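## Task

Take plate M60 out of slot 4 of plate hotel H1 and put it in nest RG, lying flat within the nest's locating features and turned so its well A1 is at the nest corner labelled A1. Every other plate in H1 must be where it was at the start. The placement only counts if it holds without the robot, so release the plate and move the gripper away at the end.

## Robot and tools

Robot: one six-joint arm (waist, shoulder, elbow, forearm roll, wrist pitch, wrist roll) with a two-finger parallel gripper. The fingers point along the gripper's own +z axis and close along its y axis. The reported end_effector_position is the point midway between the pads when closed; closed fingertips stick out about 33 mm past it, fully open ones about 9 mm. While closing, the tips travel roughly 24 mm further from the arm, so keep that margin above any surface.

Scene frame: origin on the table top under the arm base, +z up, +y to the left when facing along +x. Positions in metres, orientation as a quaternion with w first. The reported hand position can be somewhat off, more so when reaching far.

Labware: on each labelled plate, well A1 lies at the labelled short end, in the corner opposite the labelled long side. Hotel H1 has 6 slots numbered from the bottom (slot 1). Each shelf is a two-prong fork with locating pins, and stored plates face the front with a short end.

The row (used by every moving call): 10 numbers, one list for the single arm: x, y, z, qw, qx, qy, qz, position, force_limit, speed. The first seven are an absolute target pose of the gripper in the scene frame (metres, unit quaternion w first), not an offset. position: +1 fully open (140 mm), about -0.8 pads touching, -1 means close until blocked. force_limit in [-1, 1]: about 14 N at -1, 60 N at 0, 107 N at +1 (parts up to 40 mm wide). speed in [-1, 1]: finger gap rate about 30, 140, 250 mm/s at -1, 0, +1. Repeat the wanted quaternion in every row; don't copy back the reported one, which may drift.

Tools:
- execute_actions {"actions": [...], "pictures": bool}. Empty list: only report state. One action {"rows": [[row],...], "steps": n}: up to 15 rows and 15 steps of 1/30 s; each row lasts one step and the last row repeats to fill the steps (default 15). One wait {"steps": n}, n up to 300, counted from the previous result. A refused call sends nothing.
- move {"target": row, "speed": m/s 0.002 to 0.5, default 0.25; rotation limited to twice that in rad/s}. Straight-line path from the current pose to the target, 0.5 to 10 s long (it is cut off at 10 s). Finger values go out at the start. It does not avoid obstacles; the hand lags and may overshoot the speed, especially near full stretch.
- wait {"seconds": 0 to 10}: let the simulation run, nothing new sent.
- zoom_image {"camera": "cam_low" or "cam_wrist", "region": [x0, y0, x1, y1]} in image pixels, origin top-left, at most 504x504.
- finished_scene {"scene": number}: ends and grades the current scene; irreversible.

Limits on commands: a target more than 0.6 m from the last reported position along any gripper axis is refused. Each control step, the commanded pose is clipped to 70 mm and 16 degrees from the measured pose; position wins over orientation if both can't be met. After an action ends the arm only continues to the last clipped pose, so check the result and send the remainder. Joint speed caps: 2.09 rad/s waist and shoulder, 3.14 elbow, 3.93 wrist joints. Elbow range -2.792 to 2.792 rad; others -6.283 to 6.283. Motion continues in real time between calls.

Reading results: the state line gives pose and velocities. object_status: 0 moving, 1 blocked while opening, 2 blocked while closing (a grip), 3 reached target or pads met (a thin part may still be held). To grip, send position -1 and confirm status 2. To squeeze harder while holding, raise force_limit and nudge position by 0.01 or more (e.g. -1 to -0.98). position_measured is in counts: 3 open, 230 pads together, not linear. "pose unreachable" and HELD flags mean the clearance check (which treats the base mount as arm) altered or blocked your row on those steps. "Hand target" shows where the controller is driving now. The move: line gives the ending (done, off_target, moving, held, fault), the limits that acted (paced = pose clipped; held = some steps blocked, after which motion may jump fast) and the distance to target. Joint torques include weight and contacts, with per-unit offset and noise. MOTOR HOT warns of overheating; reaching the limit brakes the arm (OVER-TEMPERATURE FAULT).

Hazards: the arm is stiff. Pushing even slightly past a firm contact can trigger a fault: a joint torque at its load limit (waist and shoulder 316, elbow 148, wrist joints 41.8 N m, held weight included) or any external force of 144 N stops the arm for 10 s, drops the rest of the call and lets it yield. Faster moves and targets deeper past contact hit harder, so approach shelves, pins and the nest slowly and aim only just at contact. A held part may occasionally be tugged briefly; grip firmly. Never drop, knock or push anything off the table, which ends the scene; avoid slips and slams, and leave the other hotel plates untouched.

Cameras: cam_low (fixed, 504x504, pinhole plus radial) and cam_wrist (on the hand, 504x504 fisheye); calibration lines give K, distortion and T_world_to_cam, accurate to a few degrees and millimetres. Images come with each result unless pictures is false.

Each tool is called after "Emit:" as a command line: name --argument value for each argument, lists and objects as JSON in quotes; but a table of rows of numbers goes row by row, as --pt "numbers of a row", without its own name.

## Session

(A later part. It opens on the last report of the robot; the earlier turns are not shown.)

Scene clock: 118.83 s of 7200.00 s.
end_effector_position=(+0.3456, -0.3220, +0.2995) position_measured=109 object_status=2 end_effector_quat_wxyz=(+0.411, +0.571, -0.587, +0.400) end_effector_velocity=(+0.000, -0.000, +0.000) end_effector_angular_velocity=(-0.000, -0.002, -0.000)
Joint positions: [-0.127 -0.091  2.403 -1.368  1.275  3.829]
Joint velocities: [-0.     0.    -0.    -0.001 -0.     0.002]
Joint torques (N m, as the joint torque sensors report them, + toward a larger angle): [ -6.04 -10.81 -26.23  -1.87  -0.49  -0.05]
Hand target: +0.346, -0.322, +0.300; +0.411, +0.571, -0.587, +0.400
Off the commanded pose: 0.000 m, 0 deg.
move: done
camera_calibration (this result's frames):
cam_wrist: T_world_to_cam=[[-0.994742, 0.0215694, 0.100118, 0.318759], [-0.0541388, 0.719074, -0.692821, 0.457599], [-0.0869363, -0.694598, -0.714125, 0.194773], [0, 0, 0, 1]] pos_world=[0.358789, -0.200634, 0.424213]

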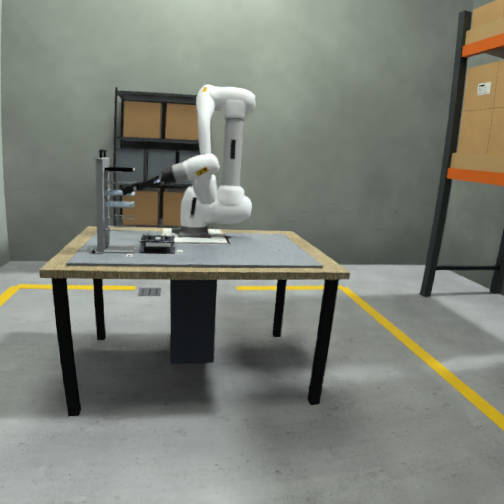

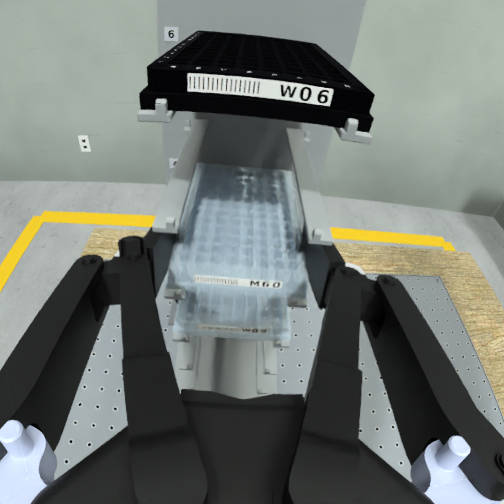

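Emit:
execute_actions --actions '[{"rows":[[0.3456,-0.322,0.301,0.4113,0.5711,-0.5873,0.3999,-1,0.3,-1],[0.3456,-0.322,0.301,0.4113,0.5711,-0.5873,0.3999,-1,0.3,-1],[0.3456,-0.322,0.302,0.4113,0.5711,-0.5873,0.3999,-1,0.3,-1],[0.3456,-0.322,0.302,0.4113,0.5711,-0.5873,0.3999,-1,0.3,-1],[0.3456,-0.322,0.303,0.4113,0.5711,-0.5873,0.3999,-1,0.3,-1]]}]' --pictures false

Emit:
execute_actions --actions '[{"rows":[[0.3456,-0.322,0.304,0.4113,0.5711,-0.5873,0.3999,-1,0.3,-1],[0.3456,-0.322,0.304,0.4113,0.5711,-0.5873,0.3999,-1,0.3,-1],[0.3456,-0.322,0.305,0.4113,0.5711,-0.5873,0.3999,-1,0.3,-1]]}]'

Emit:
zoom_image --camera "cam_low" --region '[95, 160, 175, 220]'

Scene clock: 128.63 s of 7200.00 s.
end_effector_position=(+0.3456, -0.3220, +0.3030) position_measured=110 object_status=2 end_effector_quat_wxyz=(+0.411, +0.571, -0.587, +0.400) end_effector_velocity=(-0.000, -0.000, -0.000) end_effector_angular_velocity=(-0.000, +0.002, -0.001)
Joint positions: [-0.127 -0.096  2.4   -1.365  1.276  3.82 ]
Joint velocities: [-0.001  0.    -0.     0.     0.    -0.002]
Joint torques (N m, as the joint torque sensors report them, + toward a larger angle): [ -1.46 -17.93 -31.03  -3.77   3.33   0.13]
Hand target: +0.346, -0.322, +0.303; +0.411, +0.571, -0.587, +0.400
Off the commanded pose: 0.000 m, 0 deg.
Steps of this call (steps 1 to 90: nothing new was sent; then 6.30 s passed at rest; steps 91 to 105: all 15 steps of this action). Readings (end_effector_position | what the end effector reports):
91: (+0.3456, -0.3220, +0.2995) | position_measured=109 object_status=2
92: (+0.3456, -0.3220, +0.2997) | position_measured=109 object_status=2
94: (+0.3455, -0.3220, +0.3007) | position_measured=110 object_status=2
98: (+0.3456, -0.3220, +0.3026) | position_measured=110 object_status=2
105: the state above

Scene clock: 129.13 s of 7200.00 s.
end_effector_position=(+0.3456, -0.3220, +0.3050) position_measured=110 object_status=2 end_effector_quat_wxyz=(+0.411, +0.571, -0.587, +0.400) end_effector_velocity=(-0.000, +0.000, -0.000) end_effector_angular_velocity=(+0.000, +0.002, +0.001)
Joint positions: [-0.127 -0.099  2.398 -1.363  1.278  3.814]
Joint velocities: [ 0.001  0.     0.001  0.    -0.    -0.002]
Joint torques (N m, as the joint torque sensors report them, + toward a larger angle): [ -0.52 -20.32 -33.76  -4.5    4.28  -0.01]
Hand target: +0.346, -0.322, +0.305; +0.411, +0.571, -0.587, +0.400
Off the commanded pose: 0.000 m, 0 deg.
Steps of this call (steps 1 to 15: all 15 steps of this action). Readings (end_effector_position | what the end effector reports):
1: (+0.3456, -0.3220, +0.3031) | position_measured=110 object_status=2
2: (+0.3456, -0.3220, +0.3034) | position_measured=110 object_status=2
4: (+0.3456, -0.3220, +0.3042) | position_measured=110 object_status=2
8: (+0.3456, -0.3220, +0.3049) | position_measured=110 object_status=2
15: the state above
camera_calibration (this result's frames):
cam_wrist: T_world_to_cam=[[-0.994726, 0.0215697, 0.100272, 0.31812], [-0.0542464, 0.719071, -0.692817, 0.461417], [-0.0870469, -0.694602, -0.714108, 0.198676], [0, 0, 0, 1]] pos_world=[0.358767, -0.200652, 0.429655]

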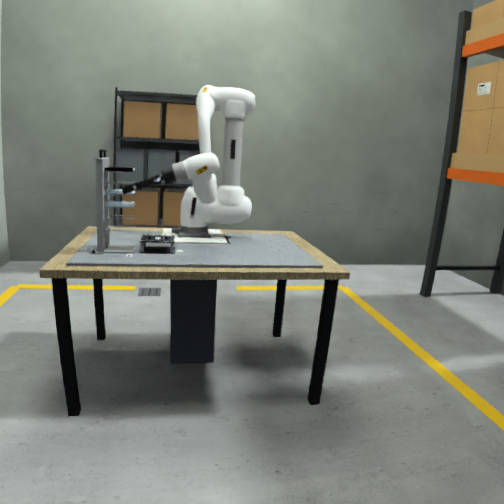

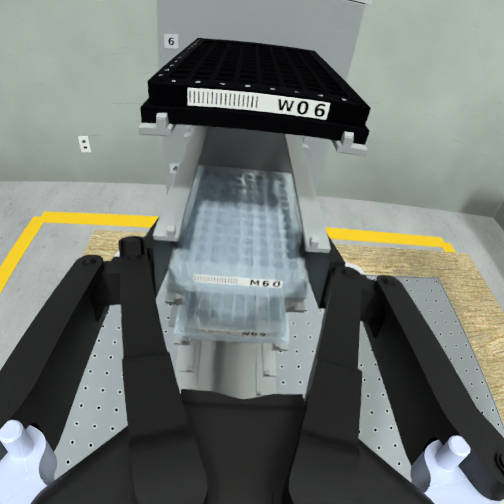

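Region (95, 160, 175, 220) of cam_low's 504x504 image, scaled by 6.300, with more detail than that image has; it fills the top 378 rows of this view, and the rest is white.

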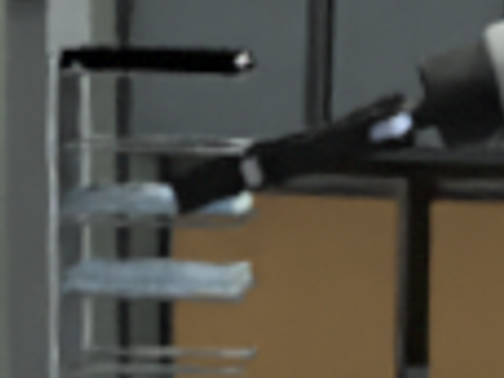

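Emit:
move --target '[0.3456,-0.3212,0.2997,0.4113,0.5711,-0.5873,0.3999,-1,0.3,-1]' --speed 0.01

Emit:
move --target '[0.3456,-0.3212,0.305,0.4113,0.5711,-0.5873,0.3999,-1,0.3,-1]' --speed 0.01

Emit:
zoom_image --camera "cam_low" --region '[95, 160, 175, 220]'

Scene clock: 134.47 s of 7200.00 s.
end_effector_position=(+0.3456, -0.3212, +0.2997) position_measured=110 object_status=2 end_effector_quat_wxyz=(+0.411, +0.571, -0.587, +0.400) end_effector_velocity=(+0.001, +0.000, -0.000) end_effector_angular_velocity=(+0.000, -0.001, +0.000)
Joint positions: [-0.125 -0.091  2.403 -1.366  1.276  3.829]
Joint velocities: [ 0.001  0.001 -0.    -0.    -0.     0.002]
Joint torques (N m, as the joint torque sensors report them, + toward a larger angle): [  3.44 -16.35 -26.88  -0.85   0.55  -0.04]
Hand target: +0.346, -0.321, +0.300; +0.411, +0.571, -0.587, +0.400
Off the commanded pose: 0.000 m, 0 deg.
After step 90, 1.57 s passed at rest.
move: done
camera_calibration (this result's frames):
cam_wrist: T_world_to_cam=[[-0.994729, 0.0216028, 0.100241, 0.318666], [-0.0542046, 0.719042, -0.692849, 0.457204], [-0.0870453, -0.69463, -0.714081, 0.195468], [0, 0, 0, 1]] pos_world=[0.358783, -0.199855, 0.42441]

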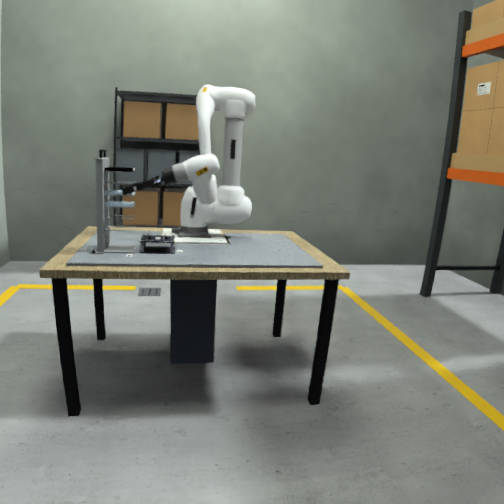

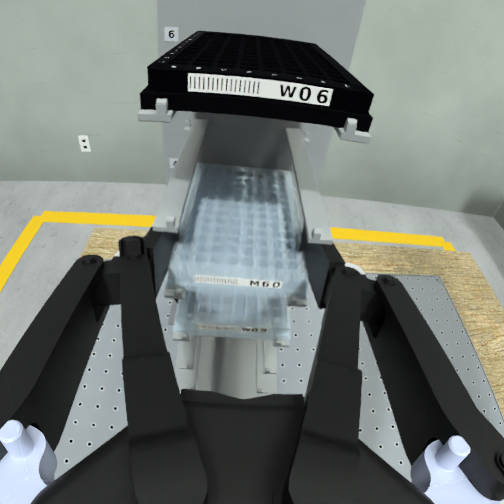

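Scene clock: 135.20 s of 7200.00 s.
end_effector_position=(+0.3456, -0.3212, +0.3049) position_measured=110 object_status=2 end_effector_quat_wxyz=(+0.411, +0.571, -0.587, +0.400) end_effector_velocity=(+0.000, +0.000, +0.001) end_effector_angular_velocity=(-0.000, +0.001, +0.000)
Joint positions: [-0.125 -0.099  2.398 -1.362  1.279  3.815]
Joint velocities: [ 0.    -0.001 -0.001  0.     0.001 -0.002]
Joint torques (N m, as the joint torque sensors report them, + toward a larger angle): [  2.2  -17.28 -30.18  -1.98   1.8   -0.22]
Hand target: +0.346, -0.321, +0.305; +0.411, +0.571, -0.587, +0.400
Off the commanded pose: 0.000 m, 0 deg.
move: done
camera_calibration (this result's frames):
cam_wrist: T_world_to_cam=[[-0.994727, 0.0215303, 0.100269, 0.318101], [-0.05427, 0.719085, -0.6928, 0.460817], [-0.0870178, -0.694588, -0.714125, 0.199211], [0, 0, 0, 1]] pos_world=[0.358767, -0.199846, 0.42962]

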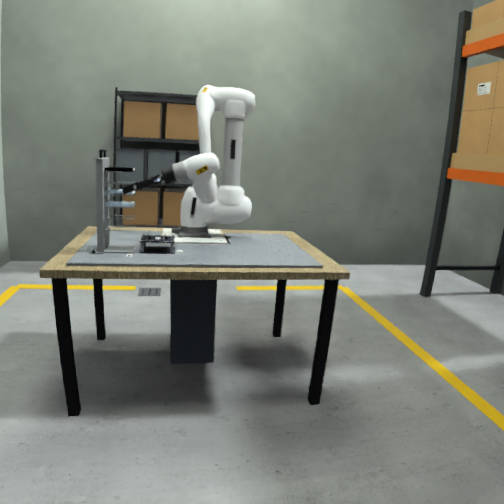

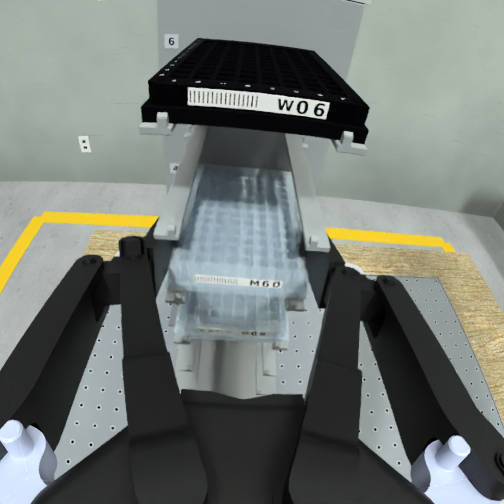

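Region (95, 160, 175, 220) of cam_low's 504x504 image, scaled by 6.300, with more detail than that image has; it fills the top 378 rows of this view, and the rest is white.

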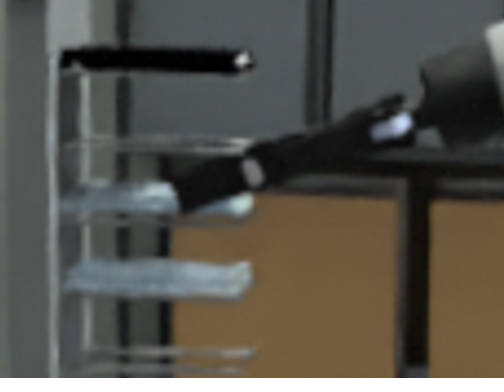

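Better. Two more mm.

Emit:
execute_actions --actions '[{"rows":[[0.3456,-0.3212,0.306,0.4113,0.5711,-0.5873,0.3999,-1,0.3,-1],[0.3456,-0.3212,0.306,0.4113,0.5711,-0.5873,0.3999,-1,0.3,-1],[0.3456,-0.3212,0.3068,0.4113,0.5711,-0.5873,0.3999,-1,0.3,-1]]}]' --pictures false

Scene clock: 140.50 s of 7200.00 s.
end_effector_position=(+0.3456, -0.3212, +0.3067) position_measured=110 object_status=2 end_effector_quat_wxyz=(+0.411, +0.571, -0.587, +0.400) end_effector_velocity=(+0.001, +0.001, +0.000) end_effector_angular_velocity=(-0.000, -0.003, +0.001)
Joint positions: [-0.125 -0.102  2.396 -1.36   1.28   3.81 ]
Joint velocities: [ 0.002  0.    -0.001  0.     0.     0.003]
Joint torques (N m, as the joint torque sensors report them, + toward a larger angle): [  4.02 -36.73 -49.32 -10.86  11.82  -0.29]
Hand target: +0.346, -0.321, +0.307; +0.411, +0.571, -0.587, +0.400
Off the commanded pose: 0.000 m, 0 deg.
Steps of this call (steps 1 to 90: nothing new was sent; then 1.80 s passed at rest; steps 91 to 105: all 15 steps of this action). Readings (end_effector_position | what the end effector reports):
91: (+0.3456, -0.3212, +0.3051) | position_measured=110 object_status=2
92: (+0.3456, -0.3212, +0.3054) | position_measured=110 object_status=2
94: (+0.3456, -0.3212, +0.3059) | position_measured=110 object_status=2
98: (+0.3455, -0.3212, +0.3065) | position_measured=110 object_status=2
105: the state above

Emit:
execute_actions --actions '[{"rows":[[0.3456,-0.3212,0.3056,0.4113,0.5711,-0.5873,0.3999,-1,0.3,-1],[0.3456,-0.3212,0.3056,0.4113,0.5711,-0.5873,0.3999,-1,0.3,-1],[0.3456,-0.3212,0.3056,0.4113,0.5711,-0.5873,0.3999,-1,0.3,-1],[0.3456,-0.3205,0.3056,0.4113,0.5711,-0.5873,0.3999,-1,0.3,-1],[0.3456,-0.3205,0.3056,0.4113,0.5711,-0.5873,0.3999,-1,0.3,-1],[0.3456,-0.3197,0.3059,0.4113,0.5711,-0.5873,0.3999,-1,0.3,-1],[0.3456,-0.3197,0.3059,0.4113,0.5711,-0.5873,0.3999,-1,0.3,-1],[0.3456,-0.3185,0.3062,0.4113,0.5711,-0.5873,0.3999,-1,0.3,-1]]}]' --pictures false

Scene clock: 146.43 s of 7200.00 s.
end_effector_position=(+0.3456, -0.3185, +0.3062) position_measured=110 object_status=2 end_effector_quat_wxyz=(+0.411, +0.571, -0.587, +0.400) end_effector_velocity=(+0.000, +0.001, -0.000) end_effector_angular_velocity=(+0.001, -0.003, -0.000)
Joint positions: [-0.118 -0.101  2.397 -1.356  1.285  3.813]
Joint velocities: [ 0.002 -0.001  0.     0.002  0.     0.003]
Joint torques (N m, as the joint torque sensors report them, + toward a larger angle): [  2.06 -20.12 -32.28  -2.83   2.94  -0.15]
Hand target: +0.346, -0.318, +0.306; +0.411, +0.571, -0.587, +0.400
Off the commanded pose: 0.000 m, 0 deg.
Steps of this call (steps 1 to 90: nothing new was sent; then 2.43 s passed at rest; steps 91 to 105: all 15 steps of this action). Readings (end_effector_position | what the end effector reports):
91: (+0.3456, -0.3212, +0.3068) | position_measured=110 object_status=2
92: (+0.3457, -0.3212, +0.3067) | position_measured=110 object_status=2
94: (+0.3457, -0.3212, +0.3063) | position_measured=110 object_status=2
98: (+0.3457, -0.3201, +0.3061) | position_measured=110 object_status=2
105: the state above

No pin resistance. Continue out.

Emit:
move --target '[0.346,-0.305,0.3075,0.4113,0.5711,-0.5873,0.3999,-1,0.3,-1]' --speed 0.01

Emit:
move --target '[0.347,-0.27,0.318,0.4113,0.5711,-0.5873,0.3999,-1,0.3,-1]' --speed 0.03

Emit:
move --target '[0.351,-0.142,0.318,0.4113,0.5711,-0.5873,0.3999,-1,0.3,-1]' --speed 0.1

Emit:
move --target '[0.351,-0.142,0.125,0.4113,0.5711,-0.5873,0.3999,-1,0.3,-1]' --speed 0.12

Emit:
zoom_image --camera "cam_low" --region '[125, 205, 205, 265]'

Emit:
zoom_image --camera "cam_wrist" --region '[110, 130, 380, 400]'

Scene clock: 152.80 s of 7200.00 s.
end_effector_position=(+0.3460, -0.3050, +0.3075) position_measured=110 object_status=2 end_effector_quat_wxyz=(+0.411, +0.571, -0.587, +0.400) end_effector_velocity=(+0.000, +0.001, -0.000) end_effector_angular_velocity=(+0.000, -0.001, -0.000)
Joint positions: [-0.08  -0.102  2.395 -1.332  1.314  3.816]
Joint velocities: [0.001 0.    0.    0.001 0.001 0.002]
Joint torques (N m, as the joint torque sensors report them, + toward a larger angle): [  2.92 -16.79 -29.1   -1.43   1.09  -0.08]
Hand target: +0.346, -0.305, +0.307; +0.411, +0.571, -0.587, +0.400
Off the commanded pose: 0.000 m, 0 deg.
After step 90, 1.80 s passed at rest.
move: done
camera_calibration (this result's frames):
cam_wrist: T_world_to_cam=[[-0.994724, 0.0215509, 0.100298, 0.317889], [-0.0542727, 0.719107, -0.692776, 0.45096], [-0.0870547, -0.694565, -0.714144, 0.212314], [0, 0, 0, 1]] pos_world=[0.35917, -0.183674, 0.432153]

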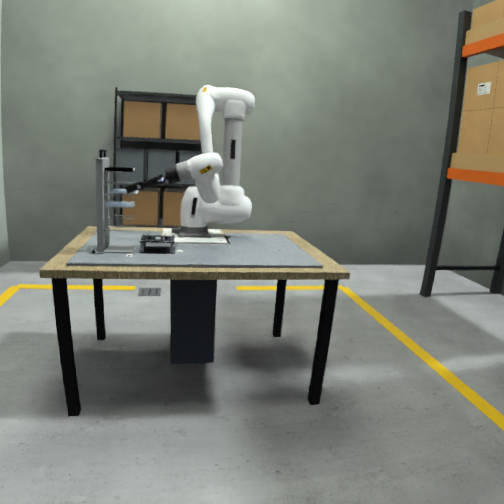

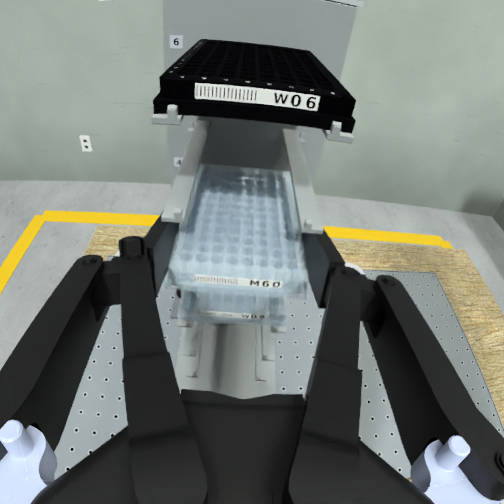

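Scene clock: 154.27 s of 7200.00 s.
end_effector_position=(+0.3470, -0.2700, +0.3179) position_measured=110 object_status=2 end_effector_quat_wxyz=(+0.411, +0.571, -0.587, +0.400) end_effector_velocity=(+0.000, +0.001, +0.000) end_effector_angular_velocity=(+0.000, -0.001, -0.000)
Joint positions: [ 0.018 -0.112  2.378 -1.267  1.392  3.811]
Joint velocities: [ 0.002  0.    -0.001  0.002  0.002  0.   ]
Joint torques (N m, as the joint torque sensors report them, + toward a larger angle): [  3.5  -15.66 -29.4   -1.05   1.22  -0.07]
Hand target: +0.347, -0.270, +0.318; +0.411, +0.571, -0.587, +0.400
Off the commanded pose: 0.000 m, 0 deg.
move: done
camera_calibration (this result's frames):
cam_wrist: T_world_to_cam=[[-0.994717, 0.021505, 0.100382, 0.317016], [-0.054355, 0.719182, -0.692692, 0.433115], [-0.0870893, -0.694489, -0.714213, 0.244232], [0, 0, 0, 1]] pos_world=[0.360153, -0.148689, 0.442627]

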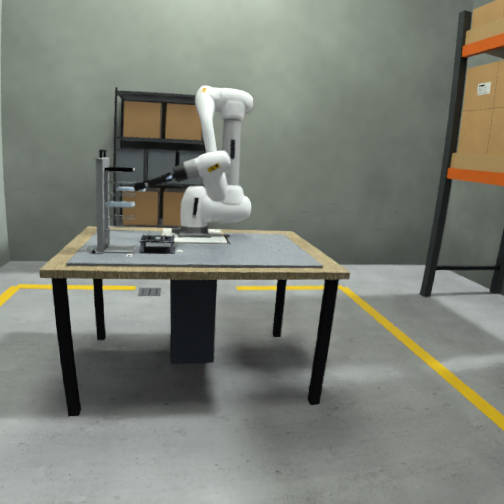

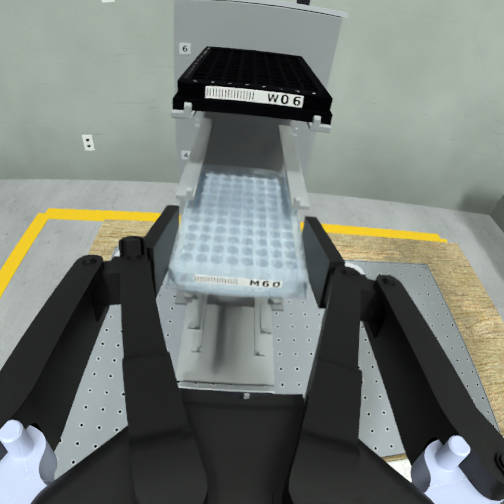

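Scene clock: 155.90 s of 7200.00 s.
end_effector_position=(+0.3509, -0.1420, +0.3179) position_measured=110 object_status=2 end_effector_quat_wxyz=(+0.411, +0.571, -0.587, +0.400) end_effector_velocity=(-0.000, +0.001, -0.000) end_effector_angular_velocity=(+0.000, +0.000, -0.001)
Joint positions: [ 0.349 -0.042  2.317 -1.06   1.621  3.918]
Joint velocities: [ 0.001  0.001 -0.     0.001  0.001  0.001]
Joint torques (N m, as the joint torque sensors report them, + toward a larger angle): [  1.22 -22.31 -28.46  -0.7    1.3   -0.23]
Hand target: +0.351, -0.142, +0.318; +0.411, +0.571, -0.587, +0.400
Off the commanded pose: 0.000 m, 0 deg.
move: done
camera_calibration (this result's frames):
cam_wrist: T_world_to_cam=[[-0.994672, 0.0215896, 0.100801, 0.318004], [-0.0545577, 0.719406, -0.692444, 0.341218], [-0.0874661, -0.694254, -0.714395, 0.333678], [0, 0, 0, 1]] pos_world=[0.364111, -0.0206821, 0.442598]

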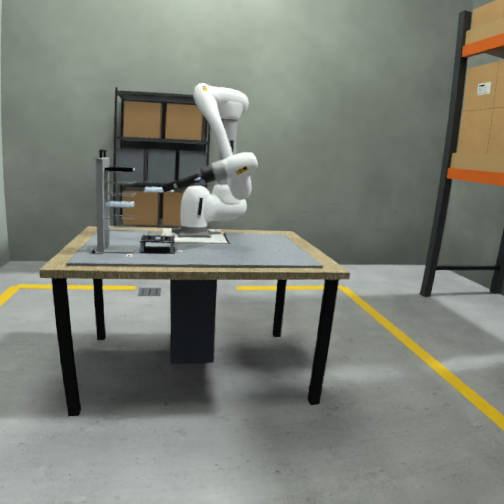

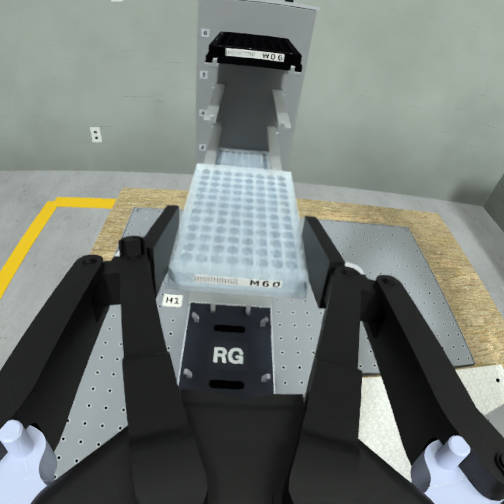

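Scene clock: 157.90 s of 7200.00 s.
end_effector_position=(+0.3510, -0.1419, +0.1250) position_measured=110 object_status=2 end_effector_quat_wxyz=(+0.411, +0.571, -0.587, +0.400) end_effector_velocity=(+0.000, -0.000, -0.000) end_effector_angular_velocity=(-0.000, -0.000, -0.001)
Joint positions: [ 0.349  0.328  2.45  -1.092  1.379  4.362]
Joint velocities: [-0.     0.001  0.    -0.001 -0.     0.002]
Joint torques (N m, as the joint torque sensors report them, + toward a larger angle): [  2.97 -42.62  -9.75  -0.38   2.22   0.05]
Hand target: +0.351, -0.142, +0.125; +0.412, +0.571, -0.587, +0.400
Off the commanded pose: 0.000 m, 0 deg.
move: done
camera_calibration (this result's frames):
cam_wrist: T_world_to_cam=[[-0.994726, 0.0223698, 0.100101, 0.337829], [-0.053583, 0.71884, -0.693108, 0.207289], [-0.0874611, -0.694816, -0.71385, 0.19578], [0, 0, 0, 1]] pos_world=[0.364277, -0.0205337, 0.249615]

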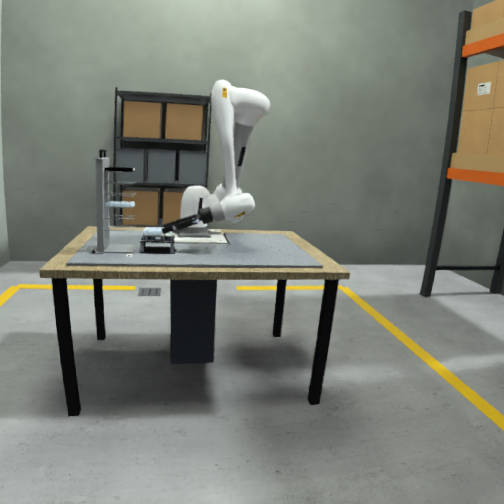

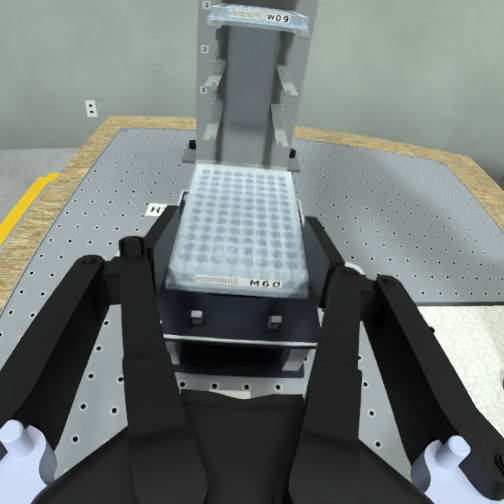

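Region (125, 205, 205, 265) of cam_low's 504x504 image, scaled by 6.300, with more detail than that image has; it fills the top 378 rows of this view, and the rest is white.

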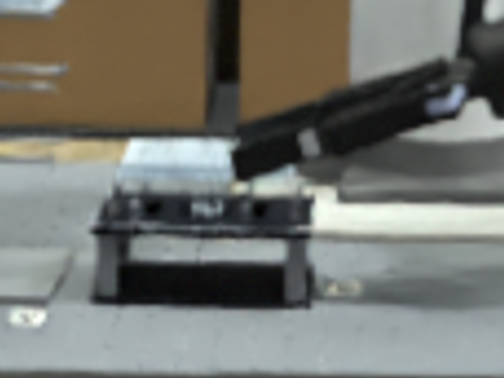

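Region (110, 130, 380, 400) of cam_wrist's 504x504 image, scaled by 1.867, with more detail than that image has.

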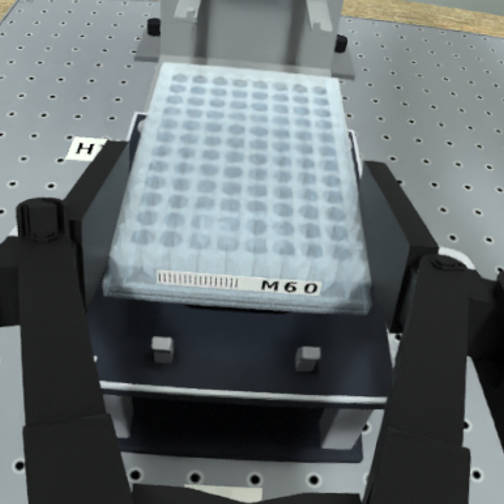

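Emit:
move --target '[0.351,-0.142,0.109,0.4113,0.5711,-0.5873,0.3999,-1,0.3,-1]' --speed 0.03

Emit:
zoom_image --camera "cam_low" --region '[130, 220, 190, 260]'

Emit:
zoom_image --camera "cam_wrist" --region '[140, 140, 340, 340]'

Scene clock: 162.33 s of 7200.00 s.
end_effector_position=(+0.3510, -0.1420, +0.1091) position_measured=110 object_status=2 end_effector_quat_wxyz=(+0.411, +0.571, -0.587, +0.400) end_effector_velocity=(+0.000, +0.000, -0.001) end_effector_angular_velocity=(+0.001, +0.000, +0.001)
Joint positions: [ 0.349  0.365  2.455 -1.1    1.359  4.4  ]
Joint velocities: [ 0.     0.002  0.    -0.    -0.001  0.001]
Joint torques (N m, as the joint torque sensors report them, + toward a larger angle): [  1.61 -43.95  -8.     0.16   0.68  -0.36]
Hand target: +0.351, -0.142, +0.109; +0.411, +0.571, -0.587, +0.400
Off the commanded pose: 0.000 m, 0 deg.
After step 90, 0.63 s passed at rest.
move: done
camera_calibration (this result's frames):
cam_wrist: T_world_to_cam=[[-0.994731, 0.0216671, 0.100208, 0.339293], [-0.0541404, 0.719001, -0.692897, 0.196514], [-0.0870626, -0.694671, -0.714039, 0.184257], [0, 0, 0, 1]] pos_world=[0.364186, -0.0206471, 0.233731]

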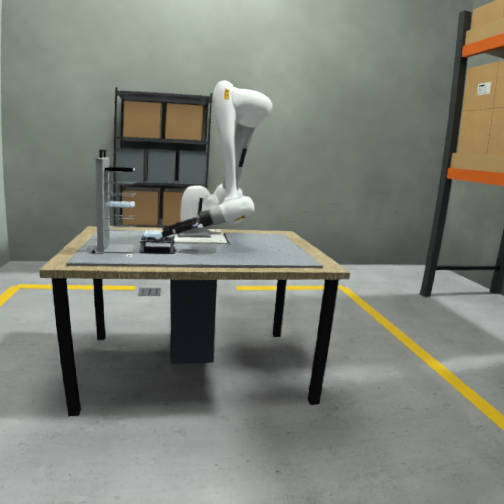

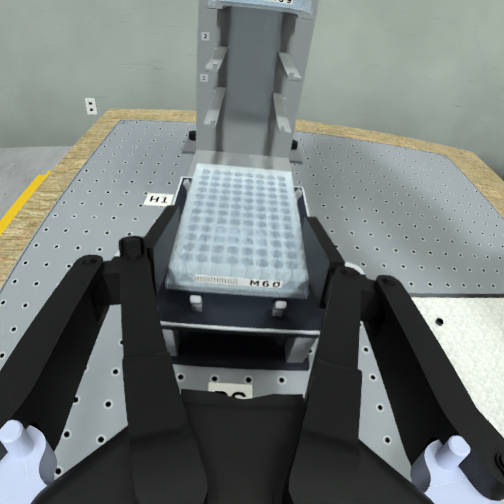

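Region (130, 220, 190, 260) of cam_low's 504x504 image, scaled by 8.400, with more detail than that image has.

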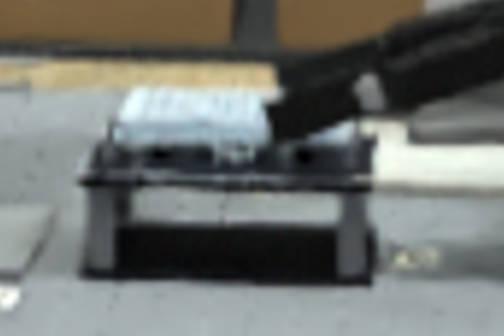

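Region (140, 140, 340, 340) of cam_wrist's 504x504 image, scaled by 2.520, with more detail than that image has.

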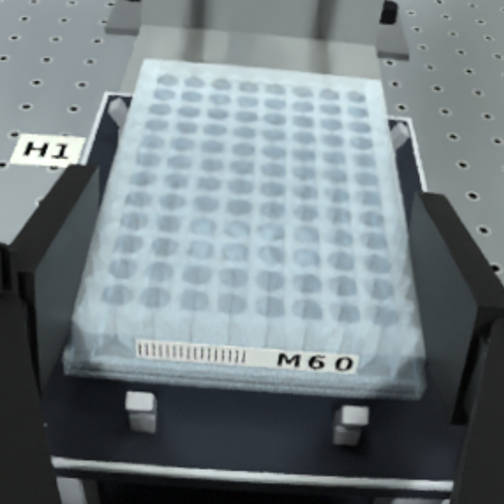

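Emit:
move --target '[0.3505,-0.142,0.101,0.4113,0.5711,-0.5873,0.3999,-1,0.3,-1]' --speed 0.01

Emit:
zoom_image --camera "cam_low" --region '[130, 220, 190, 260]'

Emit:
zoom_image --camera "cam_wrist" --region '[140, 140, 340, 340]'

Scene clock: 176.43 s of 7200.00 s.
end_effector_position=(+0.3507, -0.1428, +0.1077) position_measured=110 object_status=2 end_effector_quat_wxyz=(+0.414, +0.569, -0.586, +0.403) end_effector_velocity=(+0.000, +0.000, -0.000) end_effector_angular_velocity=(-0.000, -0.001, -0.001)
Joint positions: [ 0.349  0.376  2.455 -1.104  1.364  4.412]
Joint velocities: [-0.     0.    -0.     0.     0.     0.002]
Joint torques (N m, as the joint torque sensors report them, + toward a larger angle): [ -3.93 -36.68   0.24   2.95  -2.51  -0.8 ]
Hand target: +0.351, -0.143, +0.108; +0.414, +0.569, -0.586, +0.402
Off the commanded pose: 0.007 m, 1 deg.
FORCE FAULT: contact force on the arm reached its limit, and the arm stopped for 10 seconds. The contact can be on any part of the arm, not only on its tool. The arm's remaining commands of this call were not run. The arm holds still and accepts commands again. Move the arm away from the contact; if what it grips holds it there, let go first. Pushing or pulling that hard again can fault the arm again.
After step 90, 0.50 s passed at rest.
move: fault
camera_calibration (this result's frames):
cam_wrist: T_world_to_cam=[[-0.994713, 0.0239819, 0.0998509, 0.339511], [-0.053087, 0.712248, -0.699918, 0.195524], [-0.087904, -0.701518, -0.707209, 0.181271], [0, 0, 0, 1]] pos_world=[0.36403, -0.0202391, 0.231147]

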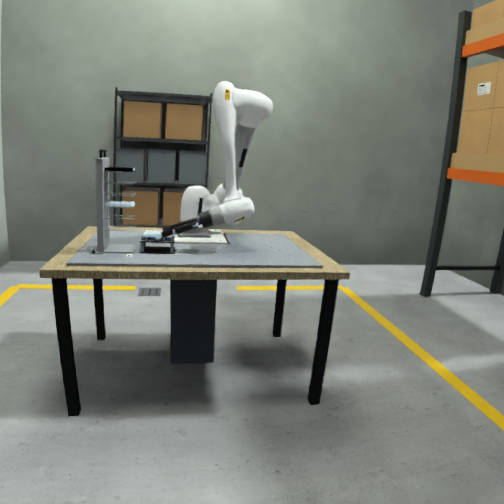

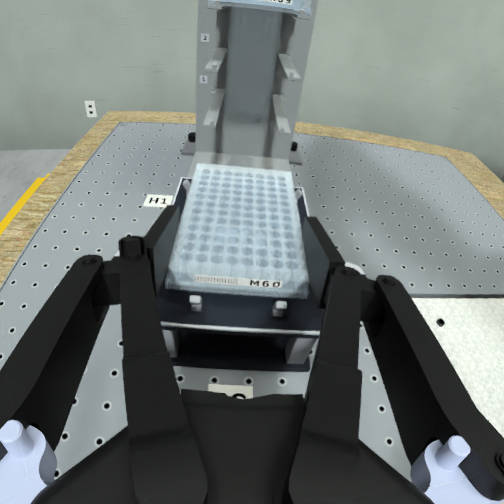

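Region (130, 220, 190, 260) of cam_low's 504x504 image, scaled by 8.400, with more detail than that image has.

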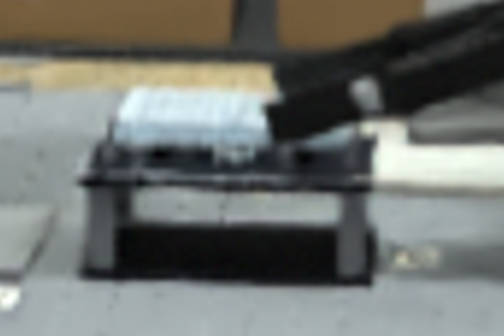

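Region (140, 140, 340, 340) of cam_wrist's 504x504 image, scaled by 2.520, with more detail than that image has.

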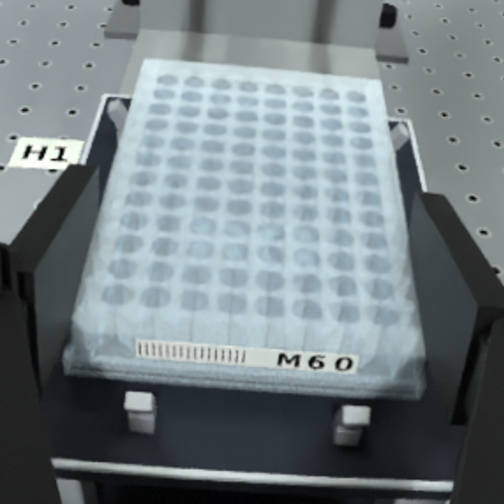

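Emit:
move --target '[0.3505,-0.1385,0.109,0.4113,0.5711,-0.5873,0.3999,-1,0.3,-1]' --speed 0.01

Emit:
move --target '[0.3505,-0.1385,0.107,0.4113,0.5711,-0.5873,0.3999,-1,0.3,-1]' --speed 0.005

Emit:
zoom_image --camera "cam_wrist" --region '[140, 140, 340, 340]'

Scene clock: 184.50 s of 7200.00 s.
end_effector_position=(+0.3505, -0.1385, +0.1090) position_measured=110 object_status=2 end_effector_quat_wxyz=(+0.411, +0.571, -0.587, +0.400) end_effector_velocity=(+0.000, -0.000, +0.000) end_effector_angular_velocity=(+0.001, -0.002, -0.003)
Joint positions: [ 0.358  0.366  2.453 -1.092  1.362  4.4  ]
Joint velocities: [-0.002 -0.001 -0.001  0.001 -0.     0.   ]
Joint torques (N m, as the joint torque sensors report them, + toward a larger angle): [  9.3  -40.36 -12.12   1.68  -4.04  -0.98]
Hand target: +0.351, -0.138, +0.109; +0.411, +0.571, -0.587, +0.400
Off the commanded pose: 0.000 m, 0 deg.
After step 90, 4.33 s passed at rest.
move: done
camera_calibration (this result's frames):
cam_wrist: T_world_to_cam=[[-0.994723, 0.0215817, 0.1003, 0.338686], [-0.0542595, 0.71905, -0.692837, 0.193955], [-0.0870733, -0.694623, -0.714085, 0.186587], [0, 0, 0, 1]] pos_world=[0.36367, -0.0171651, 0.233647]

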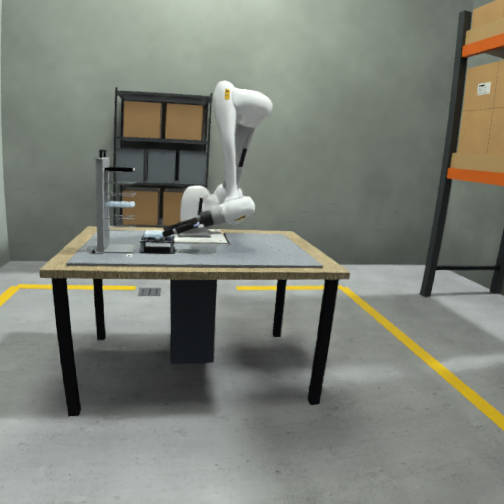

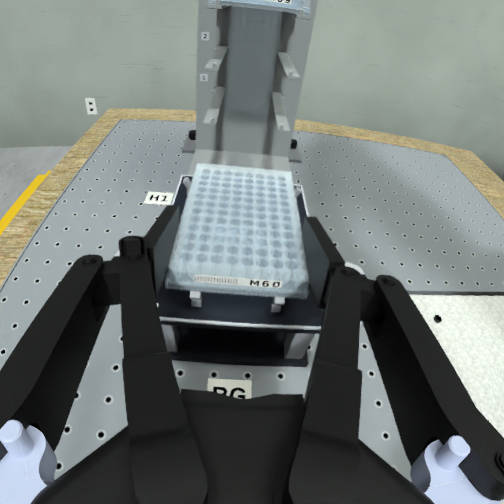

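Scene clock: 185.20 s of 7200.00 s.
end_effector_position=(+0.3505, -0.1385, +0.1071) position_measured=110 object_status=2 end_effector_quat_wxyz=(+0.411, +0.571, -0.587, +0.400) end_effector_velocity=(-0.001, -0.001, -0.001) end_effector_angular_velocity=(+0.000, +0.001, -0.002)
Joint positions: [ 0.358  0.371  2.453 -1.093  1.36   4.405]
Joint velocities: [-0.002  0.001  0.002 -0.    -0.001  0.002]
Joint torques (N m, as the joint torque sensors report them, + toward a larger angle): [ 12.41 -27.05  -8.47   6.64 -22.53  -2.22]
Hand target: +0.351, -0.138, +0.107; +0.411, +0.571, -0.587, +0.400
Off the commanded pose: 0.000 m, 0 deg.
move: done
camera_calibration (this result's frames):
cam_wrist: T_world_to_cam=[[-0.994736, 0.0215873, 0.100172, 0.338943], [-0.054179, 0.71895, -0.692947, 0.192605], [-0.0869776, -0.694727, -0.713996, 0.185184], [0, 0, 0, 1]] pos_world=[0.3637, -0.0171379, 0.231733]

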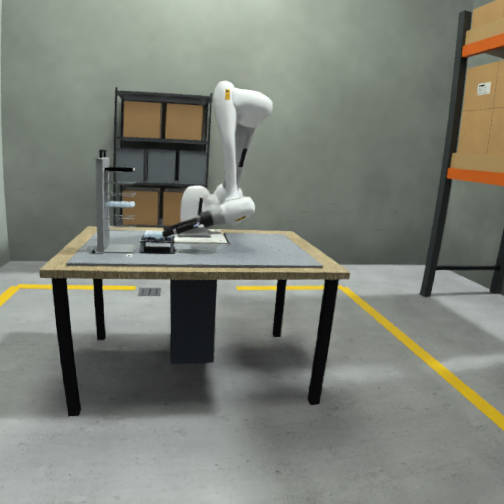

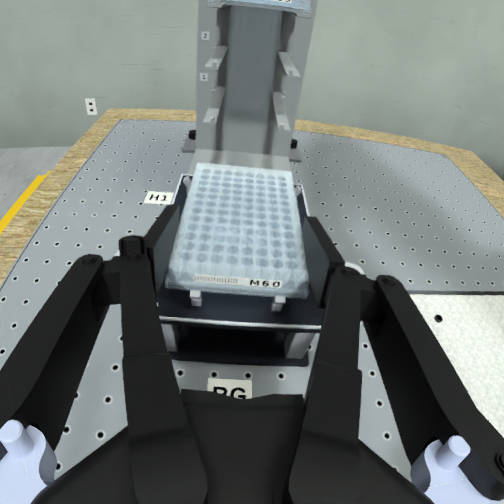

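Region (140, 140, 340, 340) of cam_wrist's 504x504 image, scaled by 2.520, with more detail than that image has.

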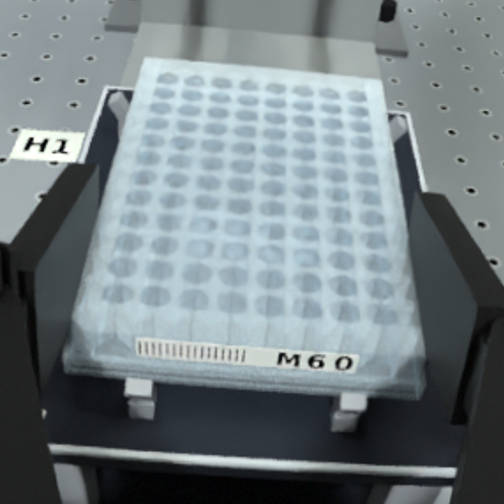

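Emit:
move --target '[0.3505,-0.1385,0.135,0.4113,0.5711,-0.5873,0.3999,-1,0.3,-1]' --speed 0.05

Emit:
move --target '[0.39,0.06,0.135,0.4113,0.5711,-0.5873,0.3999,-1,0.3,-1]' --speed 0.15

Emit:
move --target '[0.39,0.06,0.045,0.4113,0.5711,-0.5873,0.3999,-1,0.3,-1]' --speed 0.08

Emit:
zoom_image --camera "cam_low" --region '[130, 215, 250, 270]'

Emit:
zoom_image --camera "cam_wrist" --region '[140, 20, 400, 340]'

Scene clock: 192.03 s of 7200.00 s.
end_effector_position=(+0.3505, -0.1385, +0.1350) position_measured=110 object_status=2 end_effector_quat_wxyz=(+0.411, +0.571, -0.587, +0.400) end_effector_velocity=(-0.000, +0.000, +0.001) end_effector_angular_velocity=(-0.000, +0.001, +0.001)
Joint positions: [ 0.358  0.305  2.445 -1.08   1.394  4.338]
Joint velocities: [ 0.001 -0.002  0.     0.     0.001 -0.003]
Joint torques (N m, as the joint torque sensors report them, + toward a larger angle): [  1.55 -41.1  -11.1   -0.26   2.17   0.02]
Hand target: +0.350, -0.139, +0.135; +0.411, +0.571, -0.587, +0.400
Off the commanded pose: 0.000 m, 0 deg.
After step 90, 2.97 s passed at rest.
move: done
camera_calibration (this result's frames):
cam_wrist: T_world_to_cam=[[-0.994727, 0.0214539, 0.100292, 0.336075], [-0.0543388, 0.719105, -0.692774, 0.211964], [-0.0869834, -0.694571, -0.714147, 0.205127], [0, 0, 0, 1]] pos_world=[0.363663, -0.0171592, 0.259629]

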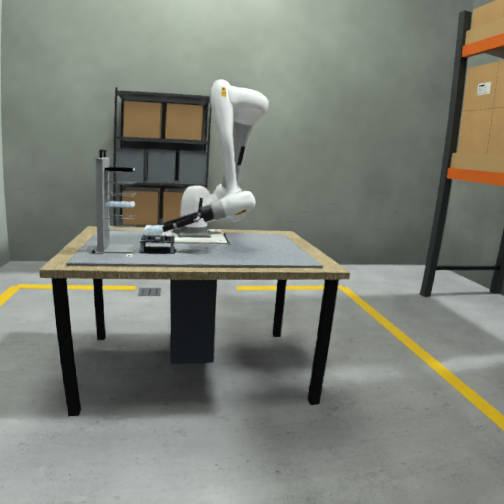

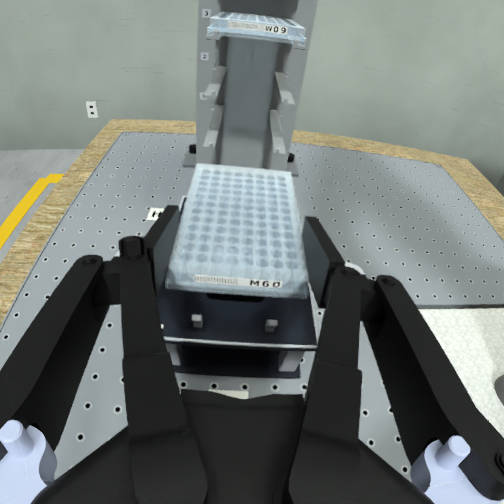

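Scene clock: 193.80 s of 7200.00 s.
end_effector_position=(+0.3898, +0.0601, +0.1350) position_measured=110 object_status=2 end_effector_quat_wxyz=(+0.411, +0.571, -0.587, +0.400) end_effector_velocity=(+0.000, +0.001, +0.000) end_effector_angular_velocity=(+0.001, -0.001, -0.000)
Joint positions: [ 0.681  0.447  2.174 -0.787  1.583  4.319]
Joint velocities: [ 0.    -0.    -0.001  0.001  0.     0.   ]
Joint torques (N m, as the joint torque sensors report them, + toward a larger angle): [  0.23 -61.22 -16.51   0.45   1.96   0.03]
Hand target: +0.390, +0.060, +0.135; +0.411, +0.571, -0.587, +0.400
Off the commanded pose: 0.000 m, 0 deg.
move: done
camera_calibration (this result's frames):
cam_wrist: T_world_to_cam=[[-0.994674, 0.0214118, 0.100819, 0.370818], [-0.0547019, 0.719377, -0.692463, 0.0714138], [-0.0873541, -0.69429, -0.714374, 0.346698], [0, 0, 0, 1]] pos_world=[0.403035, 0.181396, 0.259738]

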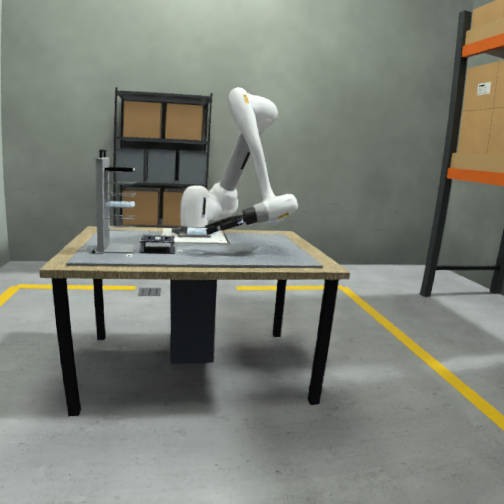

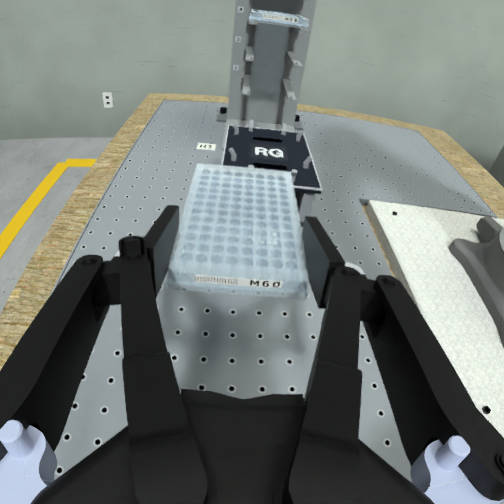

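Scene clock: 195.27 s of 7200.00 s.
end_effector_position=(+0.3900, +0.0600, +0.0450) position_measured=110 object_status=2 end_effector_quat_wxyz=(+0.411, +0.571, -0.587, +0.400) end_effector_velocity=(+0.000, -0.000, -0.001) end_effector_angular_velocity=(+0.001, -0.001, -0.001)
Joint positions: [ 0.681  0.608  2.184 -0.793  1.464  4.442]
Joint velocities: [-0.001  0.001 -0.001 -0.    -0.001  0.002]
Joint torques (N m, as the joint torque sensors report them, + toward a larger angle): [  2.22 -66.61  -9.24   0.32   1.99  -0.19]
Hand target: +0.390, +0.060, +0.045; +0.411, +0.571, -0.587, +0.400
Off the commanded pose: 0.000 m, 0 deg.
move: done
camera_calibration (this result's frames):
cam_wrist: T_world_to_cam=[[-0.994732, 0.0218023, 0.100162, 0.380107], [-0.0540191, 0.718943, -0.692967, 0.00894694], [-0.0871192, -0.694727, -0.713978, 0.282291], [0, 0, 0, 1]] pos_world=[0.403181, 0.181396, 0.169677]

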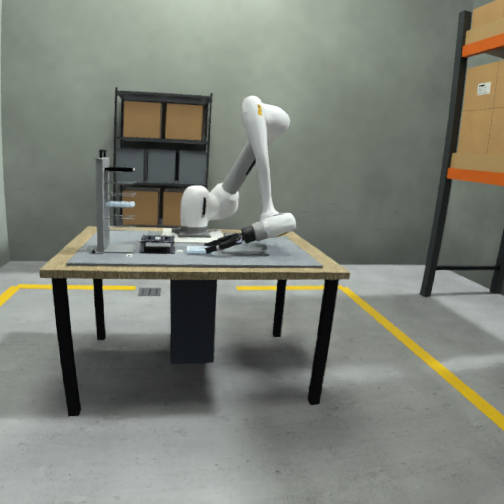

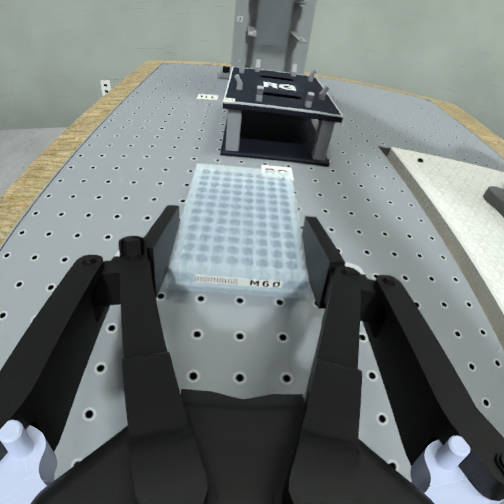

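Region (130, 215, 250, 270) of cam_low's 504x504 image, scaled by 4.200, with more detail than that image has; it fills the top 231 rows of this view, and the rest is white.

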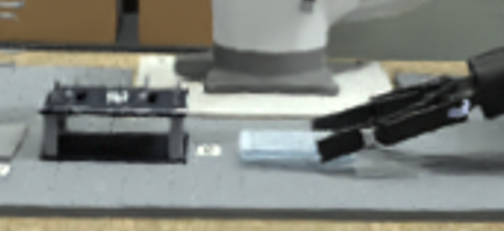

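Region (140, 20, 400, 340) of cam_wrist's 504x504 image, scaled by 1.575, with more detail than that image has; it fills the left 410 columns of this view, and the rest is white.

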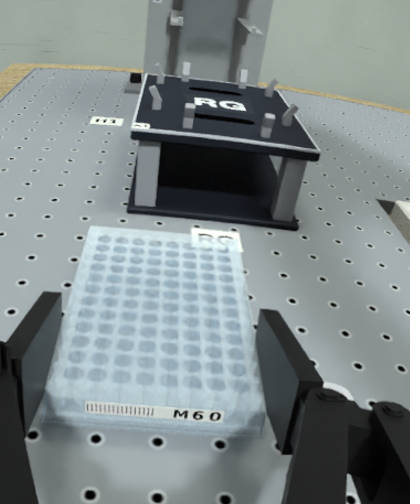

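Emit:
execute_actions --actions '[{"rows":[[0.39,0.06,0.043,0.4113,0.5711,-0.5873,0.3999,-1,0.3,-1]],"steps":10}]' --pictures false

Emit:
execute_actions --actions '[{"rows":[[0.39,0.06,0.041,0.4113,0.5711,-0.5873,0.3999,-1,0.3,-1]],"steps":10}]' --pictures false

Scene clock: 198.23 s of 7200.00 s.
end_effector_position=(+0.3901, +0.0600, +0.0430) position_measured=110 object_status=2 end_effector_quat_wxyz=(+0.411, +0.571, -0.587, +0.400) end_effector_velocity=(-0.000, +0.000, -0.001) end_effector_angular_velocity=(+0.000, -0.001, +0.001)
Joint positions: [ 0.681  0.611  2.184 -0.793  1.461  4.444]
Joint velocities: [ 0.001  0.001  0.    -0.    -0.001  0.001]
Joint torques (N m, as the joint torque sensors report them, + toward a larger angle): [  1.84 -68.21  -8.98   0.17   2.07  -0.13]
Hand target: +0.390, +0.060, +0.043; +0.411, +0.571, -0.587, +0.400
Off the commanded pose: 0.000 m, 0 deg.
Steps of this call (steps 1 to 79: nothing new was sent; steps 80 to 89: all 10 steps of this action). Readings (end_effector_position | what the end effector reports):
80: (+0.3900, +0.0600, +0.0449) | position_measured=110 object_status=2
81: (+0.3900, +0.0601, +0.0442) | position_measured=110 object_status=2
83: (+0.3900, +0.0600, +0.0434) | position_measured=110 object_status=2
87: (+0.3901, +0.0600, +0.0430) | position_measured=110 object_status=2
89: the state above

Scene clock: 198.57 s of 7200.00 s.
end_effector_position=(+0.3900, +0.0600, +0.0410) position_measured=110 object_status=2 end_effector_quat_wxyz=(+0.411, +0.571, -0.587, +0.400) end_effector_velocity=(-0.000, -0.000, -0.000) end_effector_angular_velocity=(-0.000, +0.000, -0.000)
Joint positions: [ 0.681  0.615  2.184 -0.794  1.459  4.447]
Joint velocities: [-0.     0.001  0.    -0.    -0.001  0.   ]
Joint torques (N m, as the joint torque sensors report them, + toward a larger angle): [  2.03 -67.69  -9.09   0.17   2.28   0.11]
Hand target: +0.390, +0.060, +0.041; +0.411, +0.571, -0.587, +0.400
Off the commanded pose: 0.000 m, 0 deg.
Steps of this call (steps 1 to 10: all 10 steps of this action). Readings (end_effector_position | what the end effector reports):
1: (+0.3900, +0.0600, +0.0429) | position_measured=110 object_status=2
2: (+0.3900, +0.0600, +0.0422) | position_measured=110 object_status=2
4: (+0.3900, +0.0600, +0.0414) | position_measured=110 object_status=2
8: (+0.3900, +0.0600, +0.0410) | position_measured=110 object_status=2
10: the state above


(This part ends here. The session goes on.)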